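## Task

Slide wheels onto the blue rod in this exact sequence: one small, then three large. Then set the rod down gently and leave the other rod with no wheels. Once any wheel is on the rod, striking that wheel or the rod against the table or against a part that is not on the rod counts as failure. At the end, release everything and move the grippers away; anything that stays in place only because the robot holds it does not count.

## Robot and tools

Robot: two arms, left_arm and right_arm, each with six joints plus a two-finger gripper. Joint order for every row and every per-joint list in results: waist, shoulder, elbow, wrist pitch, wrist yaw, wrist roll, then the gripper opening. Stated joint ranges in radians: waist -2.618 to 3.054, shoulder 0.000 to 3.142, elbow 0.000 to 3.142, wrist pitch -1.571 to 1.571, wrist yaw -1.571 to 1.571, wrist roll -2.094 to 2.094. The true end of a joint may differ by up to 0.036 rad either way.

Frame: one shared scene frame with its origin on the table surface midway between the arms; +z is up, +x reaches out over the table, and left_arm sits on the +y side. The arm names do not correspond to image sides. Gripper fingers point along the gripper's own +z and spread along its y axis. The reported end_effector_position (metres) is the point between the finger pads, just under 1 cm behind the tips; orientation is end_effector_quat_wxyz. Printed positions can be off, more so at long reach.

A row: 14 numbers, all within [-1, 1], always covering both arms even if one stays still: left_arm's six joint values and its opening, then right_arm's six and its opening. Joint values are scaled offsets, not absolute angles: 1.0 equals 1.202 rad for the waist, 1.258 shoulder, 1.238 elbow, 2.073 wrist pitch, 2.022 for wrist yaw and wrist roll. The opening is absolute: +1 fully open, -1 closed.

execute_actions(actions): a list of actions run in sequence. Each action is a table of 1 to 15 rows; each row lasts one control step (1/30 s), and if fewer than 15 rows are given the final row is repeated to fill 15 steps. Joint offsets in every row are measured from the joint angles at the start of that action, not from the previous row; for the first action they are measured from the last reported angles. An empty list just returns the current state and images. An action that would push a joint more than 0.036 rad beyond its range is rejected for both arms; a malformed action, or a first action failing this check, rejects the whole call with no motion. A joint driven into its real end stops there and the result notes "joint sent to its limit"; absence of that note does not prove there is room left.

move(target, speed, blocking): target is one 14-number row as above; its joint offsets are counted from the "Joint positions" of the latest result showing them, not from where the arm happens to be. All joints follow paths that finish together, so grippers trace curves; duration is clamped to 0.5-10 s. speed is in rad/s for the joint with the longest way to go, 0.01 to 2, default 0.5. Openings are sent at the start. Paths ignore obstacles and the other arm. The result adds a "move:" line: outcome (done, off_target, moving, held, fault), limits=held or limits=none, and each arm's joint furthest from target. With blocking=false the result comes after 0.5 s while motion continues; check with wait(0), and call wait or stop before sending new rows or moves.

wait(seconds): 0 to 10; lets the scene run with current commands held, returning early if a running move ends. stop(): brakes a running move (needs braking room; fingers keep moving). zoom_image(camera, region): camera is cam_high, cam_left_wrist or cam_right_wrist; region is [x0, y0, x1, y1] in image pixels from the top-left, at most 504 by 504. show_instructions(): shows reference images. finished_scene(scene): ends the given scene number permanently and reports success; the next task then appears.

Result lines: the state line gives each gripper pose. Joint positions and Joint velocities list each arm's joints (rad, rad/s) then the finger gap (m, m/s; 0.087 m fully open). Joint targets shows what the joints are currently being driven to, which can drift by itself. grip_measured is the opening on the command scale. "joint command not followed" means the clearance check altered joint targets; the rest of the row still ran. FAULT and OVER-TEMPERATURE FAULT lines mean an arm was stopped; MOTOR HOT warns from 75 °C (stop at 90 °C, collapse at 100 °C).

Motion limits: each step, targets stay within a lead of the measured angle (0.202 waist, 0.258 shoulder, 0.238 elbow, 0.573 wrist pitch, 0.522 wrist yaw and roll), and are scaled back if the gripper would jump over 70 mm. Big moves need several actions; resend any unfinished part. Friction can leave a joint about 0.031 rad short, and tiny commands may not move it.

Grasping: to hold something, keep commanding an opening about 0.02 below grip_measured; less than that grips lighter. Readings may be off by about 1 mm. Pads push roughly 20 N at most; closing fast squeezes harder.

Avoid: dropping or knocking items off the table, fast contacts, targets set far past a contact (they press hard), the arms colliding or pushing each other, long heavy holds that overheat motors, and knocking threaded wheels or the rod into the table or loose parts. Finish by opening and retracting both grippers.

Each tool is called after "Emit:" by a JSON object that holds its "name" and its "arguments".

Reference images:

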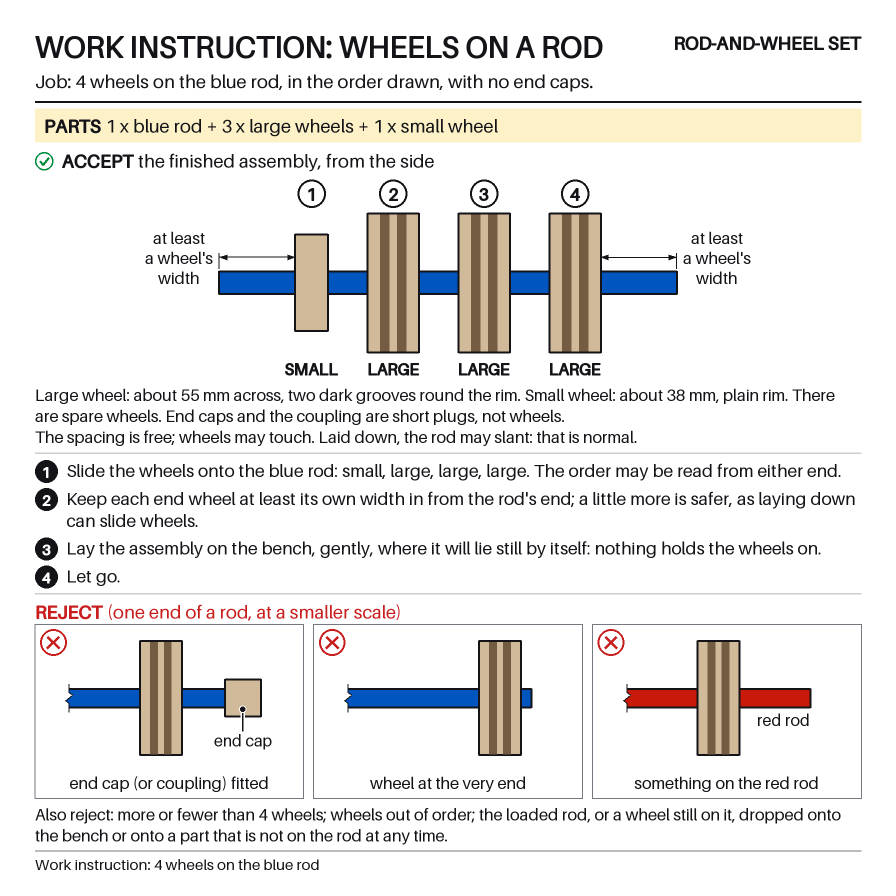

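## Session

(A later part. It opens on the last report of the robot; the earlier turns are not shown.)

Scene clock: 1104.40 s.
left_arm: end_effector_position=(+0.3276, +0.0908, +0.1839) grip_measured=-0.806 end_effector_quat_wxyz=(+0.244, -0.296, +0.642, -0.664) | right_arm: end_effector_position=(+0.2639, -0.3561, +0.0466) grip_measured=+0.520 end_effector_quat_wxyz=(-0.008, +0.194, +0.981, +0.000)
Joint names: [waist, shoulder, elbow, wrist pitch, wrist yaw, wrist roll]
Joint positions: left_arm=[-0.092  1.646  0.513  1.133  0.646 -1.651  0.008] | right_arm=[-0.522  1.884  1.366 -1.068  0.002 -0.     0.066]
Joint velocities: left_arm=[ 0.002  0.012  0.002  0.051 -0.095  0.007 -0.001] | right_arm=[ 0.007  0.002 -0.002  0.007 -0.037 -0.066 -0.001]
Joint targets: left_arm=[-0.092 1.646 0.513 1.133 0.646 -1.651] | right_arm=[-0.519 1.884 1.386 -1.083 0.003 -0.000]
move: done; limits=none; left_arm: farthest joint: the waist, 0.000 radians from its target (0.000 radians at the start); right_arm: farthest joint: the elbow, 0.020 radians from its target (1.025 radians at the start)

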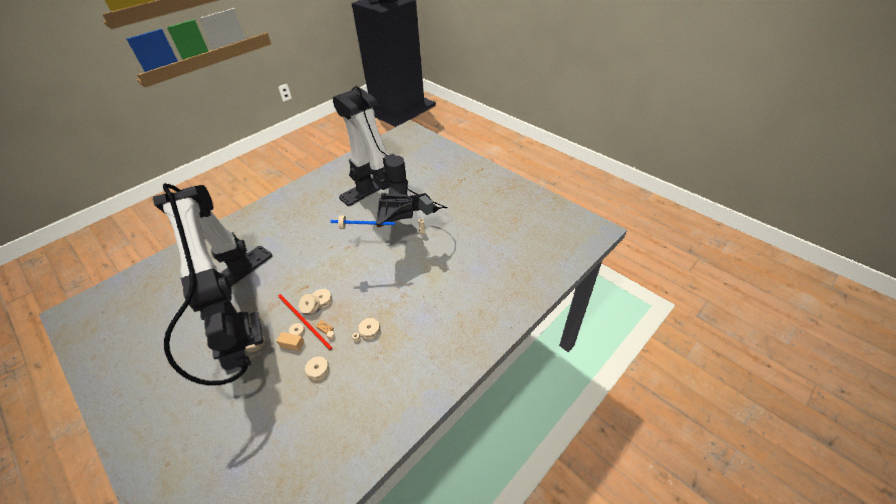

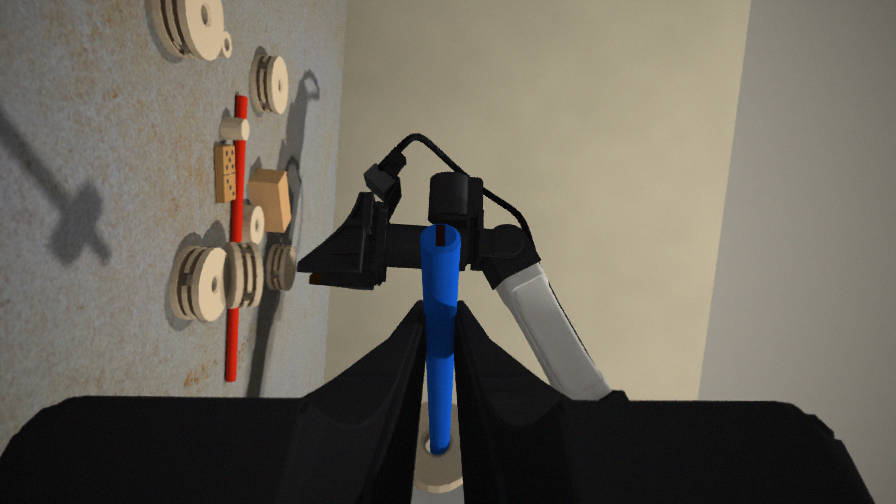

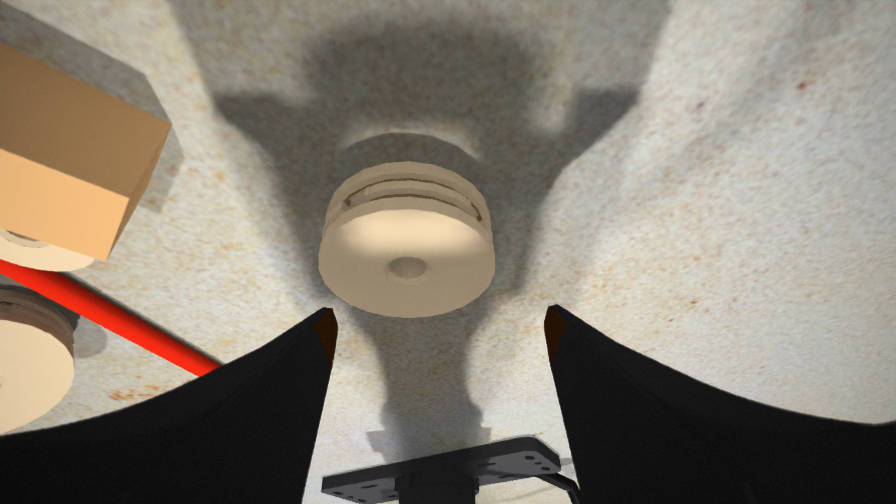

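Emit:
{"name": "move", "arguments": {"target": [0,0,0,0,0,0,-0.84,0.0358,0.0405,-0.042,0.0575,0,0,0.8], "speed": 0.25}}

Scene clock: 1126.33 s.
left_arm: end_effector_position=(+0.3276, +0.0908, +0.1839) grip_measured=-0.806 end_effector_quat_wxyz=(+0.244, -0.296, +0.642, -0.664) | right_arm: end_effector_position=(+0.2758, -0.3490, +0.0216) grip_measured=+0.800 end_effector_quat_wxyz=(+0.001, +0.176, +0.984, -0.001)
Joint names: [waist, shoulder, elbow, wrist pitch, wrist yaw, wrist roll]
Joint positions: left_arm=[-0.092  1.646  0.513  1.133  0.646 -1.651  0.008] | right_arm=[-0.485  1.928  1.324 -0.966  0.002 -0.     0.079]
Joint velocities: left_arm=[-0.007  0.017  0.002  0.037 -0.037  0.022 -0.001] | right_arm=[ 0.017  0.002  0.022  0.007  0.022 -0.022 -0.001]
Joint targets: left_arm=[-0.092 1.646 0.513 1.133 0.646 -1.651] | right_arm=[-0.479 1.935 1.314 -0.949 0.002 -0.000]
move: done; limits=none; left_arm: farthest joint: the waist, 0.000 radians from its target (0.000 radians at the start); right_arm: farthest joint: the wrist pitch, 0.017 radians from its target (0.120 radians at the start)

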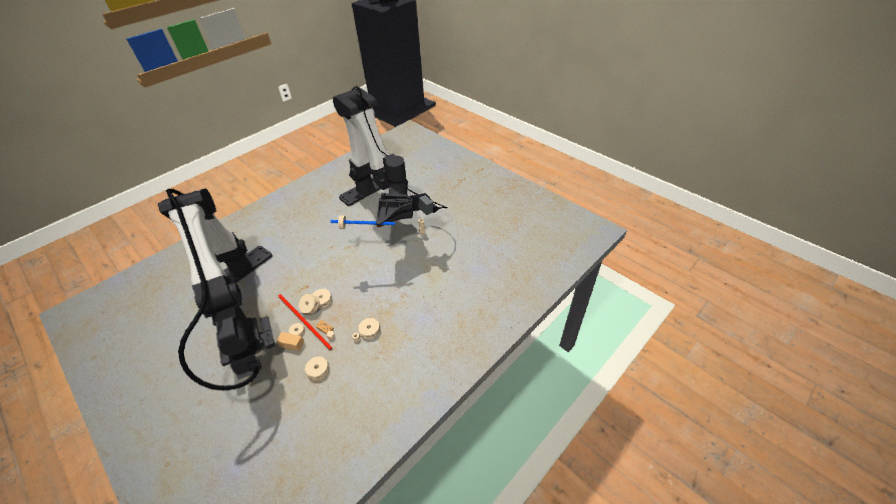

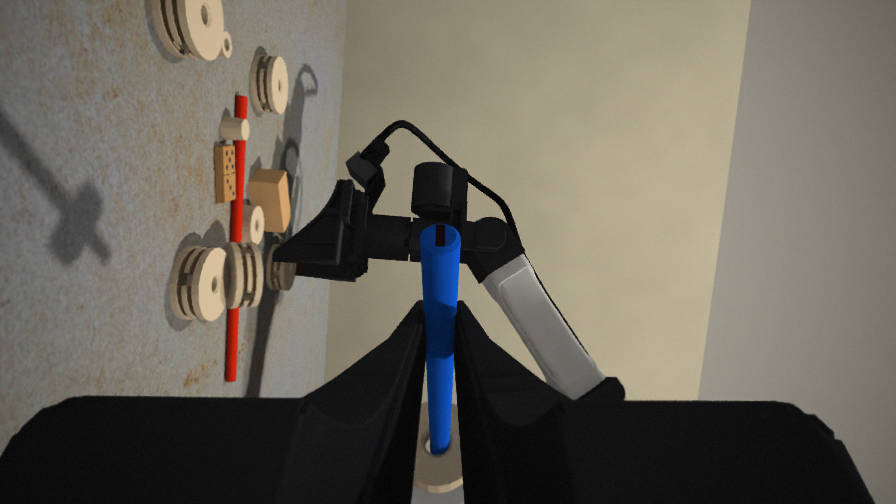

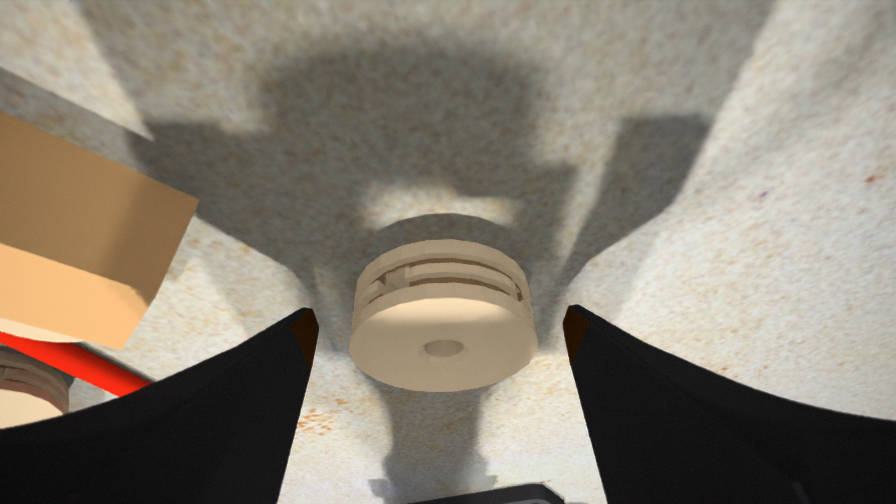

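Emit:
{"name": "execute_actions", "arguments": {"actions": [[[0,0,0,0,0,0,-0.84,0,0,0,0,0,0,0.65],[0,0,0,0,0,0,-0.84,0,0,0,0,0,0,0.52],[0,0,0,0,0,0,-0.84,0,0,0,0,0,0,0.42],[0,0,0,0,0,0,-0.84,0,0,0,0,0,0,0.35],[0,0,0,0,0,0,-0.84,0,0,0,0,0,0,0.31],[0,0,0,0,0,0,-0.84,0,0,0,0,0,0,0.29],[0,0,0,0,0,0,-0.84,0,0,0,0,0,0,0.27],[0,0,0,0,0,0,-0.84,0,0,0,0,0,0,0.25],[0,0,0,0,0,0,-0.84,0,0,0,0,0,0,0.25],[0,0,0,0,0,0,-0.84,0,0,0,0,0,0,0.25],[0,0,0,0,0,0,-0.84,0,0,0,0,0,0,0.25],[0,0,0,0,0,0,-0.84,0,-0.015,0,0,0,0,0.25],[0,0,0,0,0,0,-0.84,0,-0.025,0,-0.004,0,0,0.25],[0,0,0,0,0,0,-0.84,0,-0.035,0,-0.008,0,0,0.25],[0,0,0,0,0,0,-0.84,0,-0.045,0,-0.012,0,0,0.25]],[[0,0,0,0,0,0,-0.84,0,-0.03,-0.005,0,0,0,0.25],[0,0,0,0,0,0,-0.84,0,-0.045,-0.012,0.004,0,0,0.25],[0,0,0,0,0,0,-0.84,0,-0.06,-0.02,0.009,0,0,0.25],[0,0,0,0,0,0,-0.84,0,-0.075,-0.028,0.014,0,0,0.25],[0,0,0,0,0,0,-0.84,0,-0.09,-0.036,0.02,0,0,0.25],[0,0,0,0,0,0,-0.84,0,-0.105,-0.044,0.026,0,0,0.25],[0,0,0,0,0,0,-0.84,0,-0.12,-0.052,0.032,0,0,0.25],[0,0,0,0,0,0,-0.84,0,-0.135,-0.06,0.038,0,0,0.25],[0,0,0,0,0,0,-0.84,0,-0.15,-0.068,0.044,0,0,0.25],[0,0,0,0,0,0,-0.84,0,-0.165,-0.076,0.05,0,0,0.25],[0,0,0,0,0,0,-0.84,0,-0.18,-0.084,0.056,0,0,0.25],[0,0,0,0,0,0,-0.84,0,-0.19,-0.09,0.06,0,0,0.25],[0,0,0,0,0,0,-0.84,0,-0.2,-0.095,0.064,0,0,0.25]]]}}

Scene clock: 1166.97 s.
left_arm: end_effector_position=(+0.3276, +0.0908, +0.1839) grip_measured=-0.806 end_effector_quat_wxyz=(+0.244, -0.296, +0.642, -0.664) | right_arm: end_effector_position=(+0.2812, -0.3510, +0.0665) grip_measured=+0.289 end_effector_quat_wxyz=(+0.110, +0.175, +0.978, -0.021)
Joint names: [waist, shoulder, elbow, wrist pitch, wrist yaw, wrist roll]
Joint positions: left_arm=[-0.092  1.646  0.513  1.133  0.646 -1.651  0.008] | right_arm=[-0.485  1.691  1.225 -0.879  0.002 -0.     0.056]
Joint velocities: left_arm=[ 0.002  0.002 -0.002 -0.007  0.037  0.022  0.001] | right_arm=[-0.007 -0.217 -0.032  0.183 -0.051 -0.051  0.   ]
Joint targets: left_arm=[-0.092 1.646 0.513 1.133 0.646 -1.651] | right_arm=[-0.485 1.670 1.207 -0.835 0.002 -0.000]

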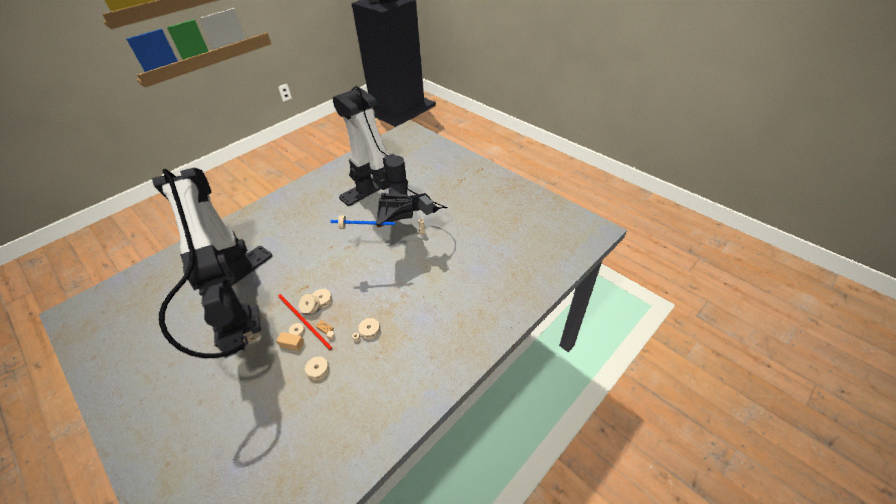

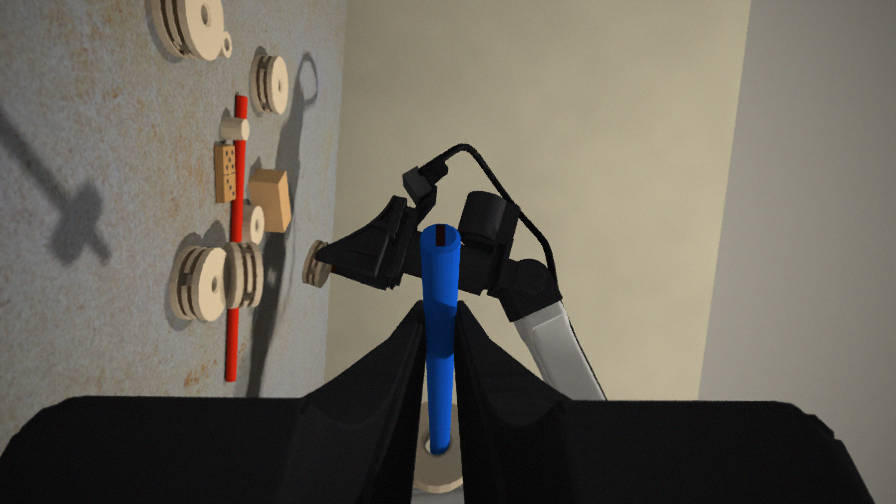

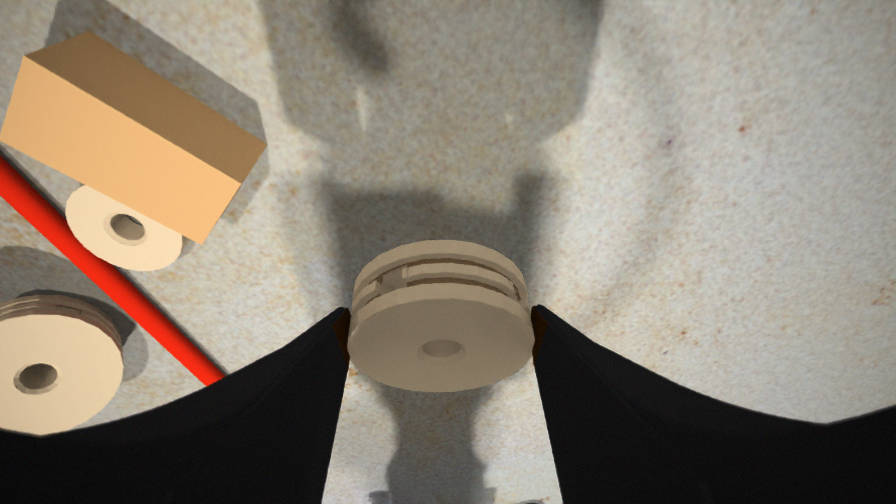

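Emit:
{"name": "move", "arguments": {"target": [0,0,0,0,0,0,-0.84,0.9626,-0.9189,-0.710,0.4901,0,0,0.25], "speed": 1.1}}

Emit:
{"name": "zoom_image", "arguments": {"camera": "cam_high", "region": [290, 190, 390, 250]}}

Scene clock: 1192.70 s.
left_arm: end_effector_position=(+0.3276, +0.0908, +0.1839) grip_measured=-0.806 end_effector_quat_wxyz=(+0.244, -0.296, +0.642, -0.664) | right_arm: end_effector_position=(+0.1930, -0.0336, +0.1997) grip_measured=+0.289 end_effector_quat_wxyz=(+0.623, -0.285, +0.680, +0.261)
Joint names: [waist, shoulder, elbow, wrist pitch, wrist yaw, wrist roll]
Joint positions: left_arm=[-0.092  1.646  0.513  1.133  0.646 -1.651  0.008] | right_arm=[ 0.664  0.552  0.356  0.107  0.    -0.     0.056]
Joint velocities: left_arm=[-0.027 -0.012  0.007  0.022  0.007 -0.081 -0.   ] | right_arm=[-0.017  0.017 -0.017 -0.007 -0.037  0.022 -0.001]
Joint targets: left_arm=[-0.092 1.646 0.513 1.133 0.646 -1.651] | right_arm=[0.672 0.535 0.345 0.137 0.002 -0.000]
move: off_target (right_arm); limits=none; left_arm: farthest joint: the waist, 0.000 radians from its target (0.000 radians at the start); right_arm: farthest joint: the wrist pitch, 0.030 radians from its target (0.990 radians at the start)

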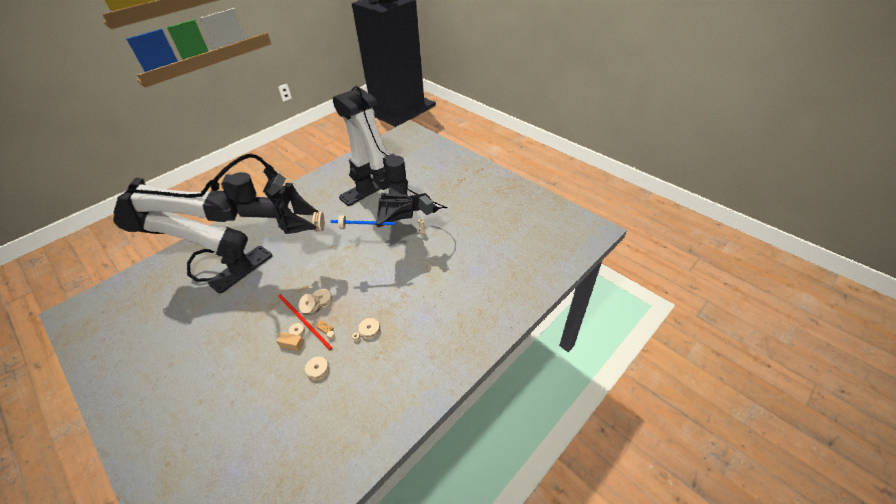

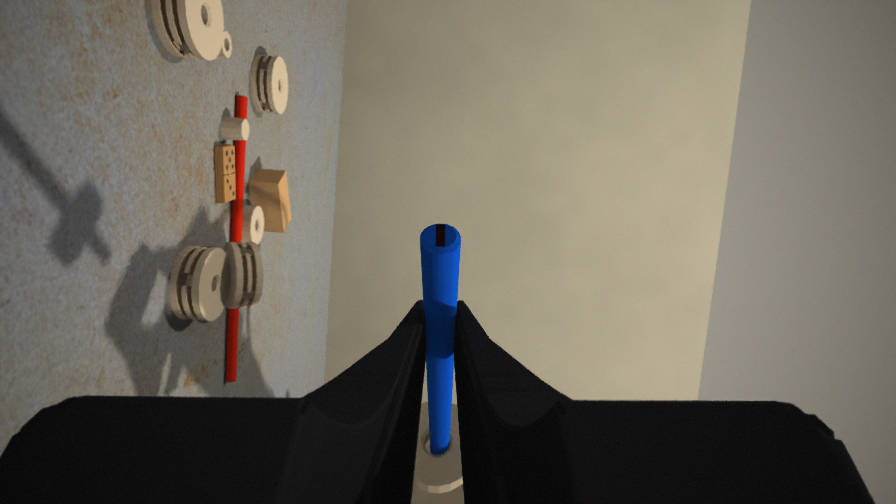

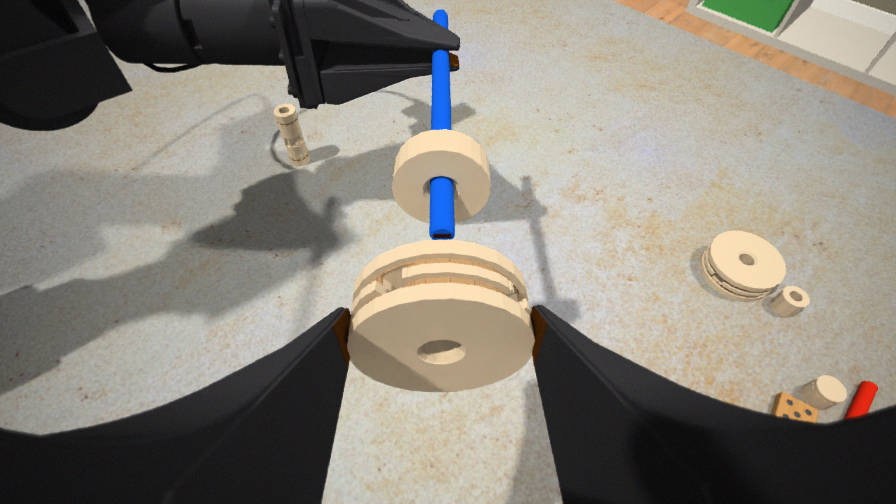

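Region (290, 190, 390, 250) of cam_high's 896x504 image, scaled by 5.040, with more detail than that image has; it fills the top 302 rows of this view, and the rest is white.

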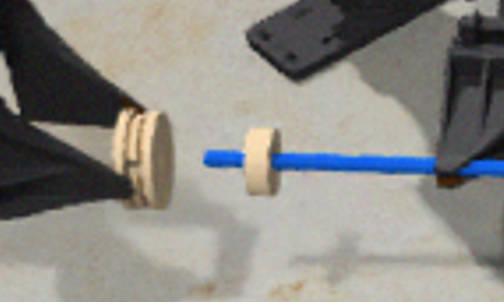

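Emit:
{"name": "execute_actions", "arguments": {"actions": [[[0,0,0,0,0,0,-0.84,0.0066,0.010,0.010,0.019,0,0,0.25],[0,0,0,0,0,0,-0.84,0.0066,0.018,0.018,0.024,0,0,0.25],[0,0,0,0,0,0,-0.84,0.0066,0.026,0.0195,0.029,0,0,0.25],[0,0,0,0,0,0,-0.84,0.0066,0.034,0.021,0.034,0,0,0.25],[0,0,0,0,0,0,-0.84,0.0066,0.043,0.0225,0.039,0,0,0.25],[0,0,0,0,0,0,-0.84,0.0066,0.052,0.024,0.044,0,0,0.25],[0,0,0,0,0,0,-0.84,0.0066,0.061,0.0255,0.049,0,0,0.25],[0,0,0,0,0,0,-0.84,0.0066,0.070,0.027,0.054,0,0,0.25],[0,0,0,0,0,0,-0.84,0.0066,0.079,0.0285,0.059,0,0,0.25],[0,0,0,0,0,0,-0.84,0.0066,0.088,0.030,0.0642,0,0,0.25],[0,0,0,0,0,0,-0.84,0.0066,0.097,0.0315,0.0642,0,0,0.25],[0,0,0,0,0,0,-0.84,0.0066,0.1065,0.0331,0.0642,0,0,0.25]]]}}

Emit:
{"name": "wait", "arguments": {"seconds": 0.3}}

Emit:
{"name": "zoom_image", "arguments": {"camera": "cam_high", "region": [300, 195, 380, 245]}}

Scene clock: 1215.13 s.
left_arm: end_effector_position=(+0.3276, +0.0908, +0.1839) grip_measured=-0.806 end_effector_quat_wxyz=(+0.244, -0.296, +0.642, -0.664) | right_arm: end_effector_position=(+0.2050, -0.0214, +0.1980) grip_measured=+0.289 end_effector_quat_wxyz=(+0.620, -0.286, +0.683, +0.260)
Joint names: [waist, shoulder, elbow, wrist pitch, wrist yaw, wrist roll]
Joint positions: left_arm=[-0.092  1.646  0.513  1.133  0.646 -1.651  0.008] | right_arm=[ 0.664  0.669  0.374  0.199  0.    -0.     0.056]
Joint velocities: left_arm=[ 0.007 -0.012  0.002  0.022 -0.037  0.066 -0.001] | right_arm=[ 0.007  0.09  -0.022  0.051  0.095  0.037 -0.   ]
Joint targets: left_arm=[-0.092 1.646 0.513 1.133 0.646 -1.651] | right_arm=[0.672 0.686 0.397 0.241 0.000 -0.000]

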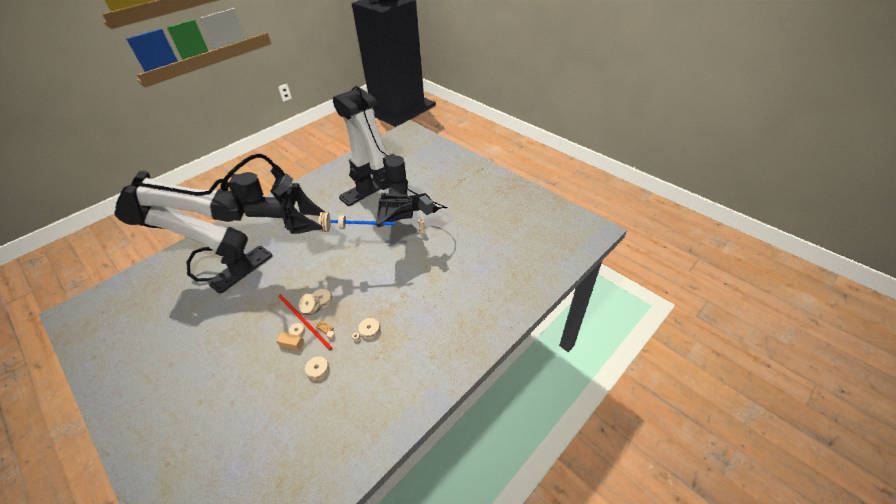

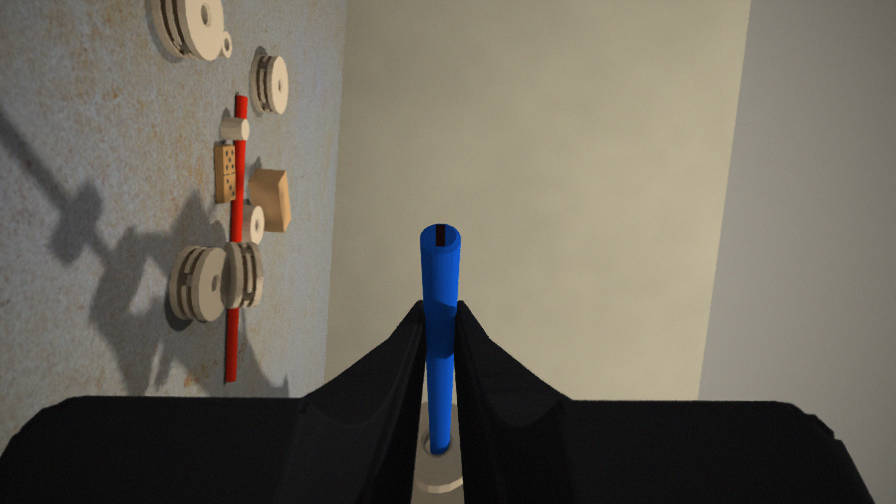

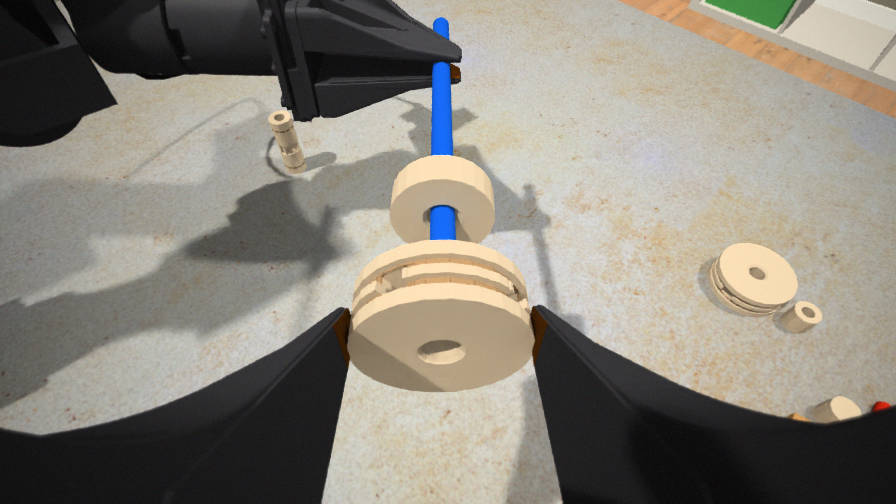

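Scene clock: 1215.43 s.
left_arm: end_effector_position=(+0.3276, +0.0908, +0.1839) grip_measured=-0.806 end_effector_quat_wxyz=(+0.244, -0.296, +0.642, -0.664) | right_arm: end_effector_position=(+0.2056, -0.0208, +0.2005) grip_measured=+0.289 end_effector_quat_wxyz=(+0.624, -0.285, +0.679, +0.261)
Joint names: [waist, shoulder, elbow, wrist pitch, wrist yaw, wrist roll]
Joint positions: left_arm=[-0.092  1.646  0.513  1.133  0.646 -1.651  0.008] | right_arm=[ 0.664  0.671  0.374  0.21   0.    -0.     0.056]
Joint velocities: left_arm=[-0.022 -0.007 -0.007 -0.037 -0.007 -0.007 -0.001] | right_arm=[-0.012 -0.022 -0.007 -0.066  0.022 -0.007 -0.001]
Joint targets: left_arm=[-0.092 1.646 0.513 1.133 0.646 -1.651] | right_arm=[0.672 0.686 0.397 0.241 0.000 -0.000]
wait: 0.30 s; no rest

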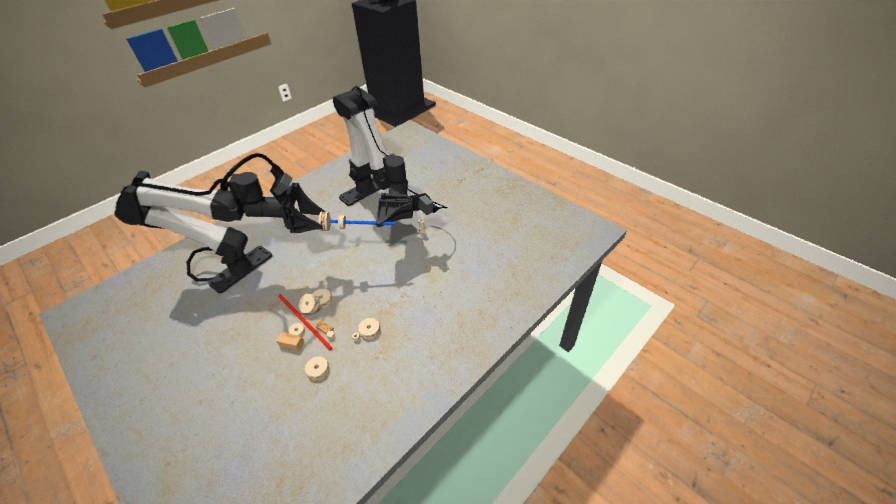

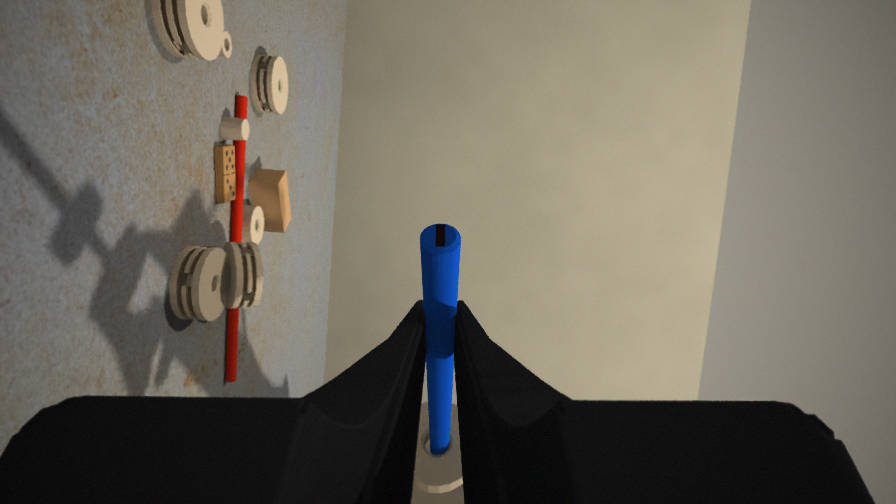

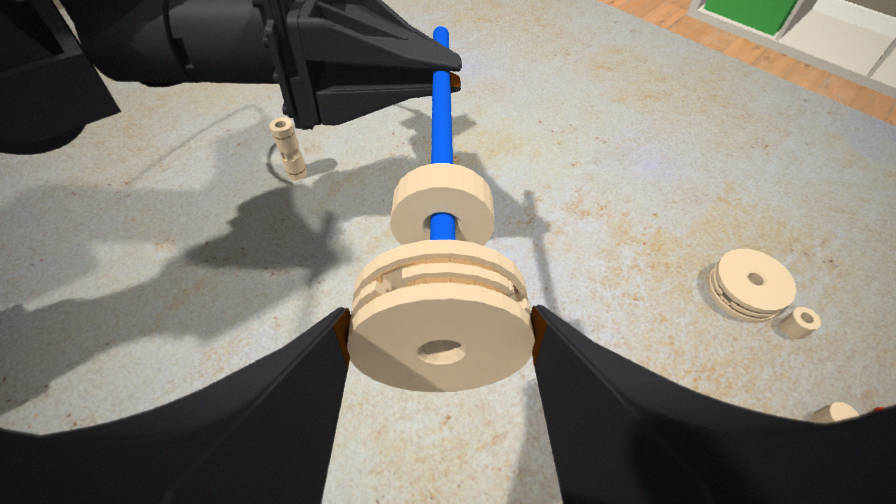

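Region (300, 195, 380, 245) of cam_high's 896x504 image, scaled by 6.300, with more detail than that image has; it fills the top 315 rows of this view, and the rest is white.

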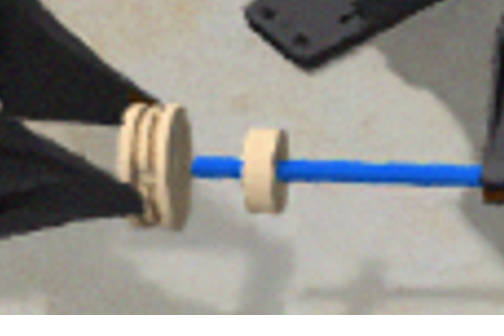

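Emit:
{"name": "execute_actions", "arguments": {"actions": [[[0,0,0,0,0,0,-0.84,0.0066,0.0119,0.0186,0.0200,0,0,0.25],[0,0,0,0,0,0,-0.84,0.0066,0.0119,0.0186,0.0248,0,0,0.25],[0,0,0,0,0,0,-0.84,0.0066,0.0214,0.0202,0.0296,0,0,0.25],[0,0,0,0,0,0,-0.84,0.0066,0.0309,0.0218,0.0344,0,0,0.25],[0,0,0,0,0,0,-0.84,0.0066,0.0403,0.0235,0.0392,0,0,0.25],[0,0,0,0,0,0,-0.84,0.0066,0.0498,0.0252,0.0440,0,0,0.25],[0,0,0,0,0,0,-0.84,0.0066,0.0593,0.0270,0.0487,0,0,0.25],[0,0,0,0,0,0,-0.84,0.0066,0.0688,0.0288,0.0534,0,0,0.25],[0,0,0,0,0,0,-0.84,0.0066,0.0782,0.0307,0.0581,0,0,0.25],[0,0,0,0,0,0,-0.84,0.0066,0.0877,0.0326,0.0628,0,0,0.25],[0,0,0,0,0,0,-0.84,0.0066,0.0972,0.0345,0.0675,0,0,0.25],[0,0,0,0,0,0,-0.84,0.0066,0.1067,0.0365,0.0721,0,0,0.25],[0,0,0,0,0,0,-0.84,0.0066,0.1161,0.0386,0.0767,0,0,0.25],[0,0,0,0,0,0,-0.84,0.0066,0.1256,0.0407,0.0767,0,0,0.25],[0,0,0,0,0,0,-0.84,0.0066,0.1351,0.0428,0.0767,0,0,0.25]]]}}

Emit:
{"name": "wait", "arguments": {"seconds": 0.3}}

Scene clock: 1237.53 s.
left_arm: end_effector_position=(+0.3276, +0.0908, +0.1839) grip_measured=-0.806 end_effector_quat_wxyz=(+0.244, -0.296, +0.642, -0.664) | right_arm: end_effector_position=(+0.2201, -0.0061, +0.1992) grip_measured=+0.289 end_effector_quat_wxyz=(+0.623, -0.285, +0.680, +0.261)
Joint names: [waist, shoulder, elbow, wrist pitch, wrist yaw, wrist roll]
Joint positions: left_arm=[-0.092  1.646  0.513  1.133  0.646 -1.651  0.008] | right_arm=[ 0.664  0.804  0.401  0.316  0.    -0.     0.056]
Joint velocities: left_arm=[-0.007 -0.007 -0.002 -0.051 -0.081 -0.037 -0.   ] | right_arm=[-0.012  0.359  0.085  0.227 -0.022 -0.007 -0.   ]
Joint targets: left_arm=[-0.092 1.646 0.513 1.133 0.646 -1.651] | right_arm=[0.672 0.840 0.427 0.369 0.000 -0.000]

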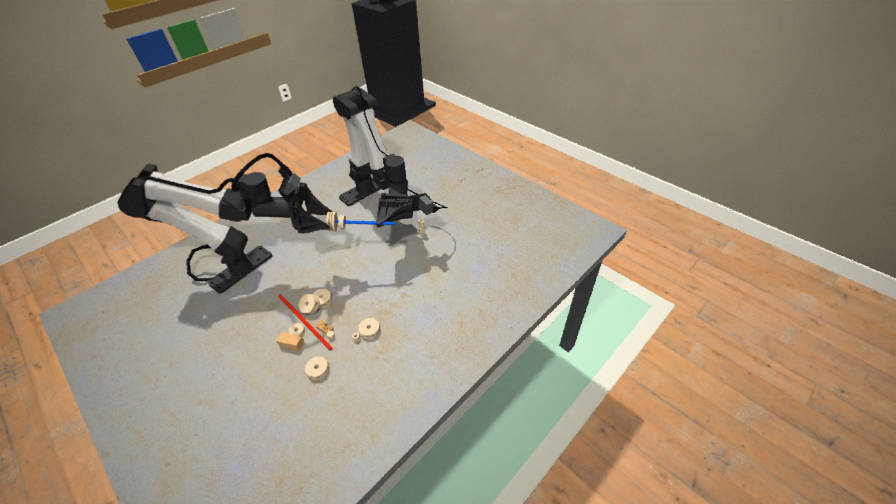

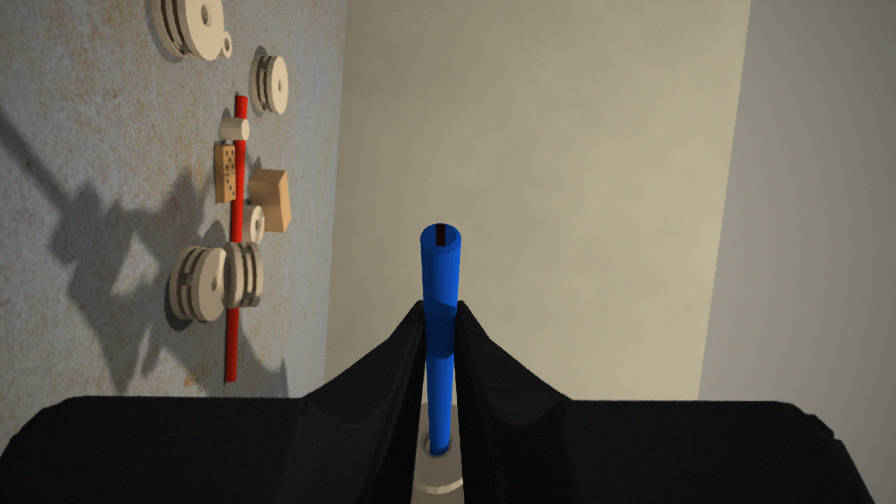

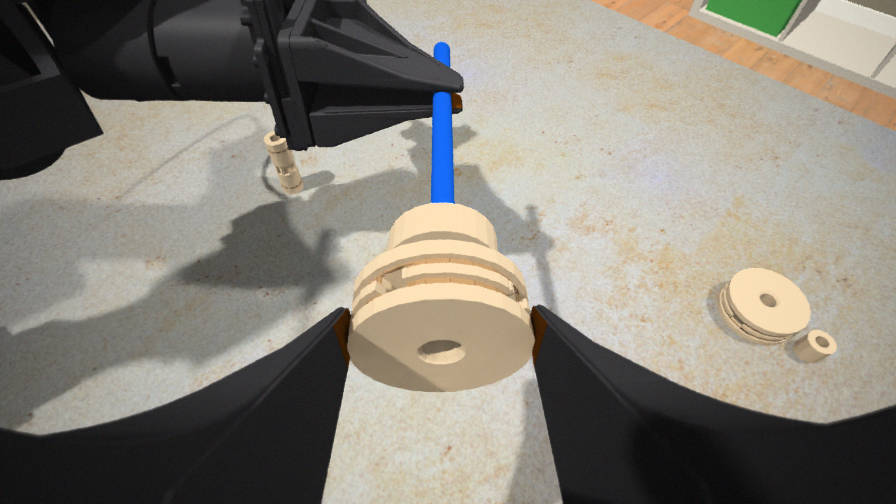

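Scene clock: 1237.83 s.
left_arm: end_effector_position=(+0.3276, +0.0908, +0.1839) grip_measured=-0.806 end_effector_quat_wxyz=(+0.244, -0.296, +0.642, -0.664) | right_arm: end_effector_position=(+0.2227, -0.0035, +0.2004) grip_measured=+0.289 end_effector_quat_wxyz=(+0.625, -0.285, +0.678, +0.262)
Joint names: [waist, shoulder, elbow, wrist pitch, wrist yaw, wrist roll]
Joint positions: left_arm=[-0.092  1.646  0.513  1.133  0.646 -1.651  0.008] | right_arm=[ 0.664  0.825  0.405  0.338  0.    -0.     0.056]
Joint velocities: left_arm=[ 0.017 -0.007 -0.027 -0.007 -0.051  0.037 -0.001] | right_arm=[ 0.017  0.012  0.007  0.007  0.007 -0.051  0.001]
Joint targets: left_arm=[-0.092 1.646 0.513 1.133 0.646 -1.651] | right_arm=[0.672 0.841 0.427 0.369 0.000 -0.000]
wait: 0.30 s; no rest

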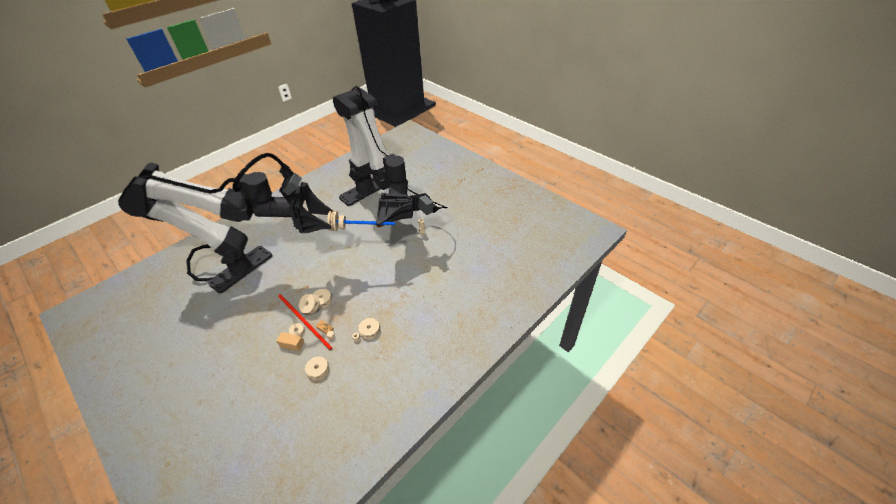

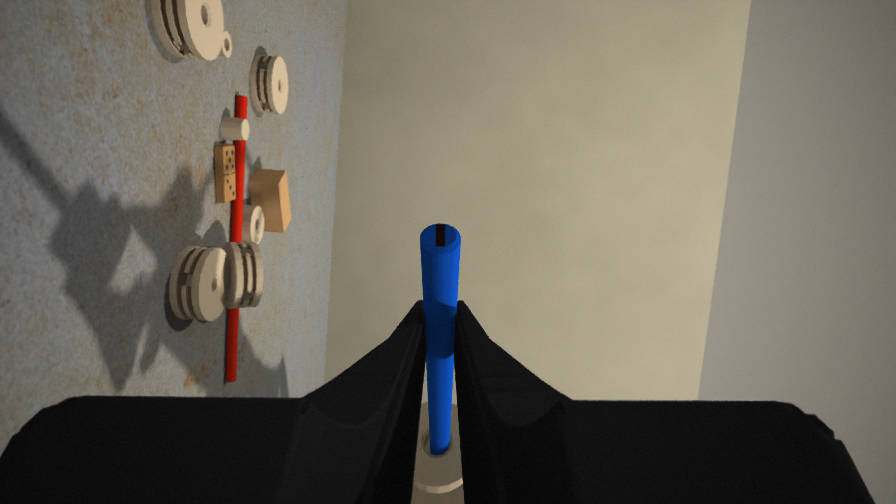

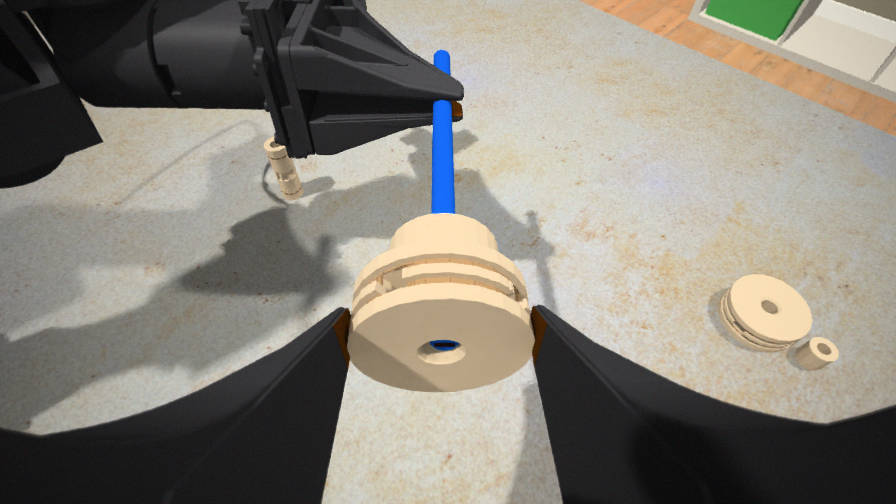

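Emit:
{"name": "execute_actions", "arguments": {"actions": []}}

Scene clock: 1265.43 s.
left_arm: end_effector_position=(+0.3276, +0.0908, +0.1839) grip_measured=-0.806 end_effector_quat_wxyz=(+0.244, -0.296, +0.642, -0.664) | right_arm: end_effector_position=(+0.2227, -0.0034, +0.2006) grip_measured=+0.289 end_effector_quat_wxyz=(+0.625, -0.284, +0.678, +0.262)
Joint names: [waist, shoulder, elbow, wrist pitch, wrist yaw, wrist roll]
Joint positions: left_arm=[-0.092  1.646  0.513  1.133  0.646 -1.651  0.008] | right_arm=[ 0.664  0.825  0.405  0.339  0.    -0.     0.056]
Joint velocities: left_arm=[ 0.002 -0.007 -0.002  0.037  0.007 -0.022  0.   ] | right_arm=[-0.017 -0.007  0.012 -0.066 -0.022 -0.095 -0.001]
Joint targets: left_arm=[-0.092 1.646 0.513 1.133 0.646 -1.651] | right_arm=[0.672 0.841 0.427 0.369 0.000 -0.000]

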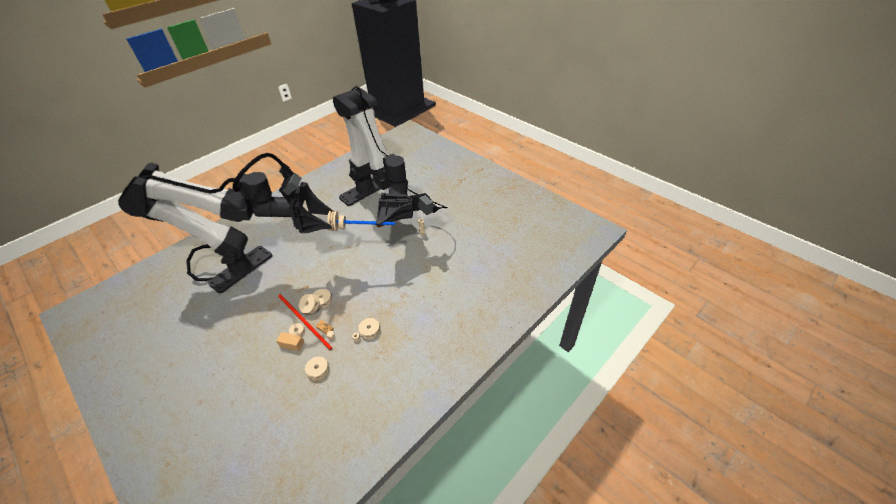

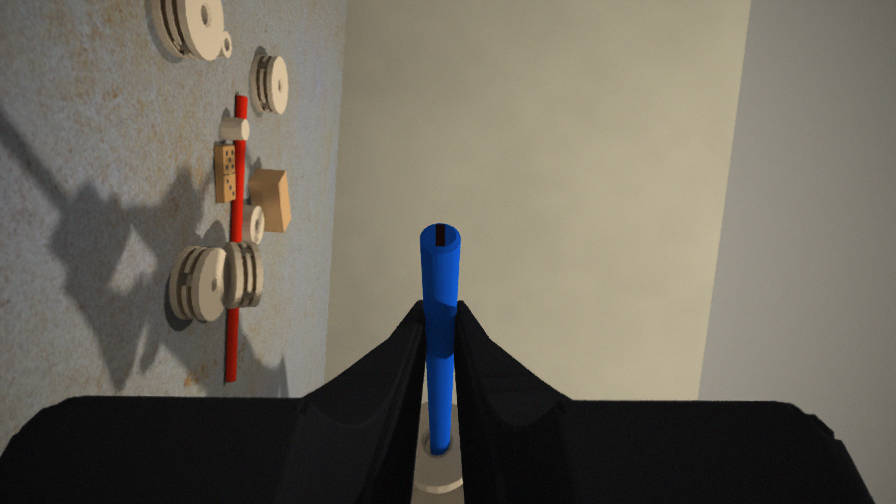

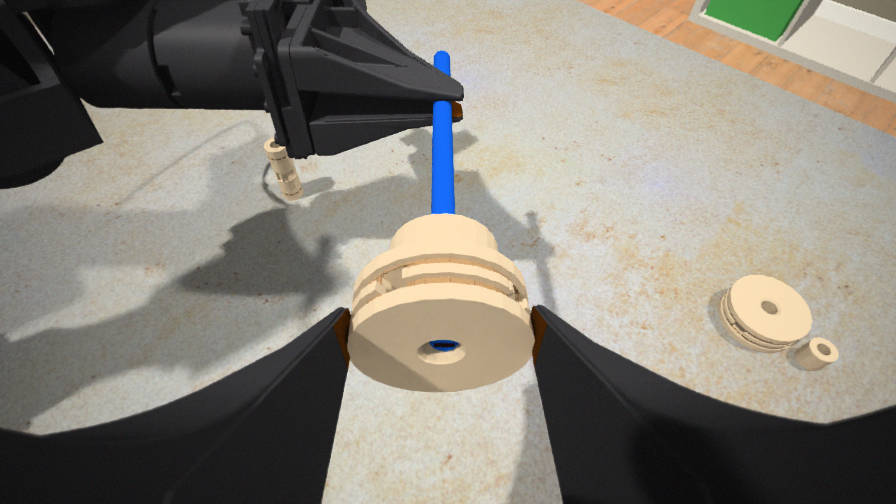

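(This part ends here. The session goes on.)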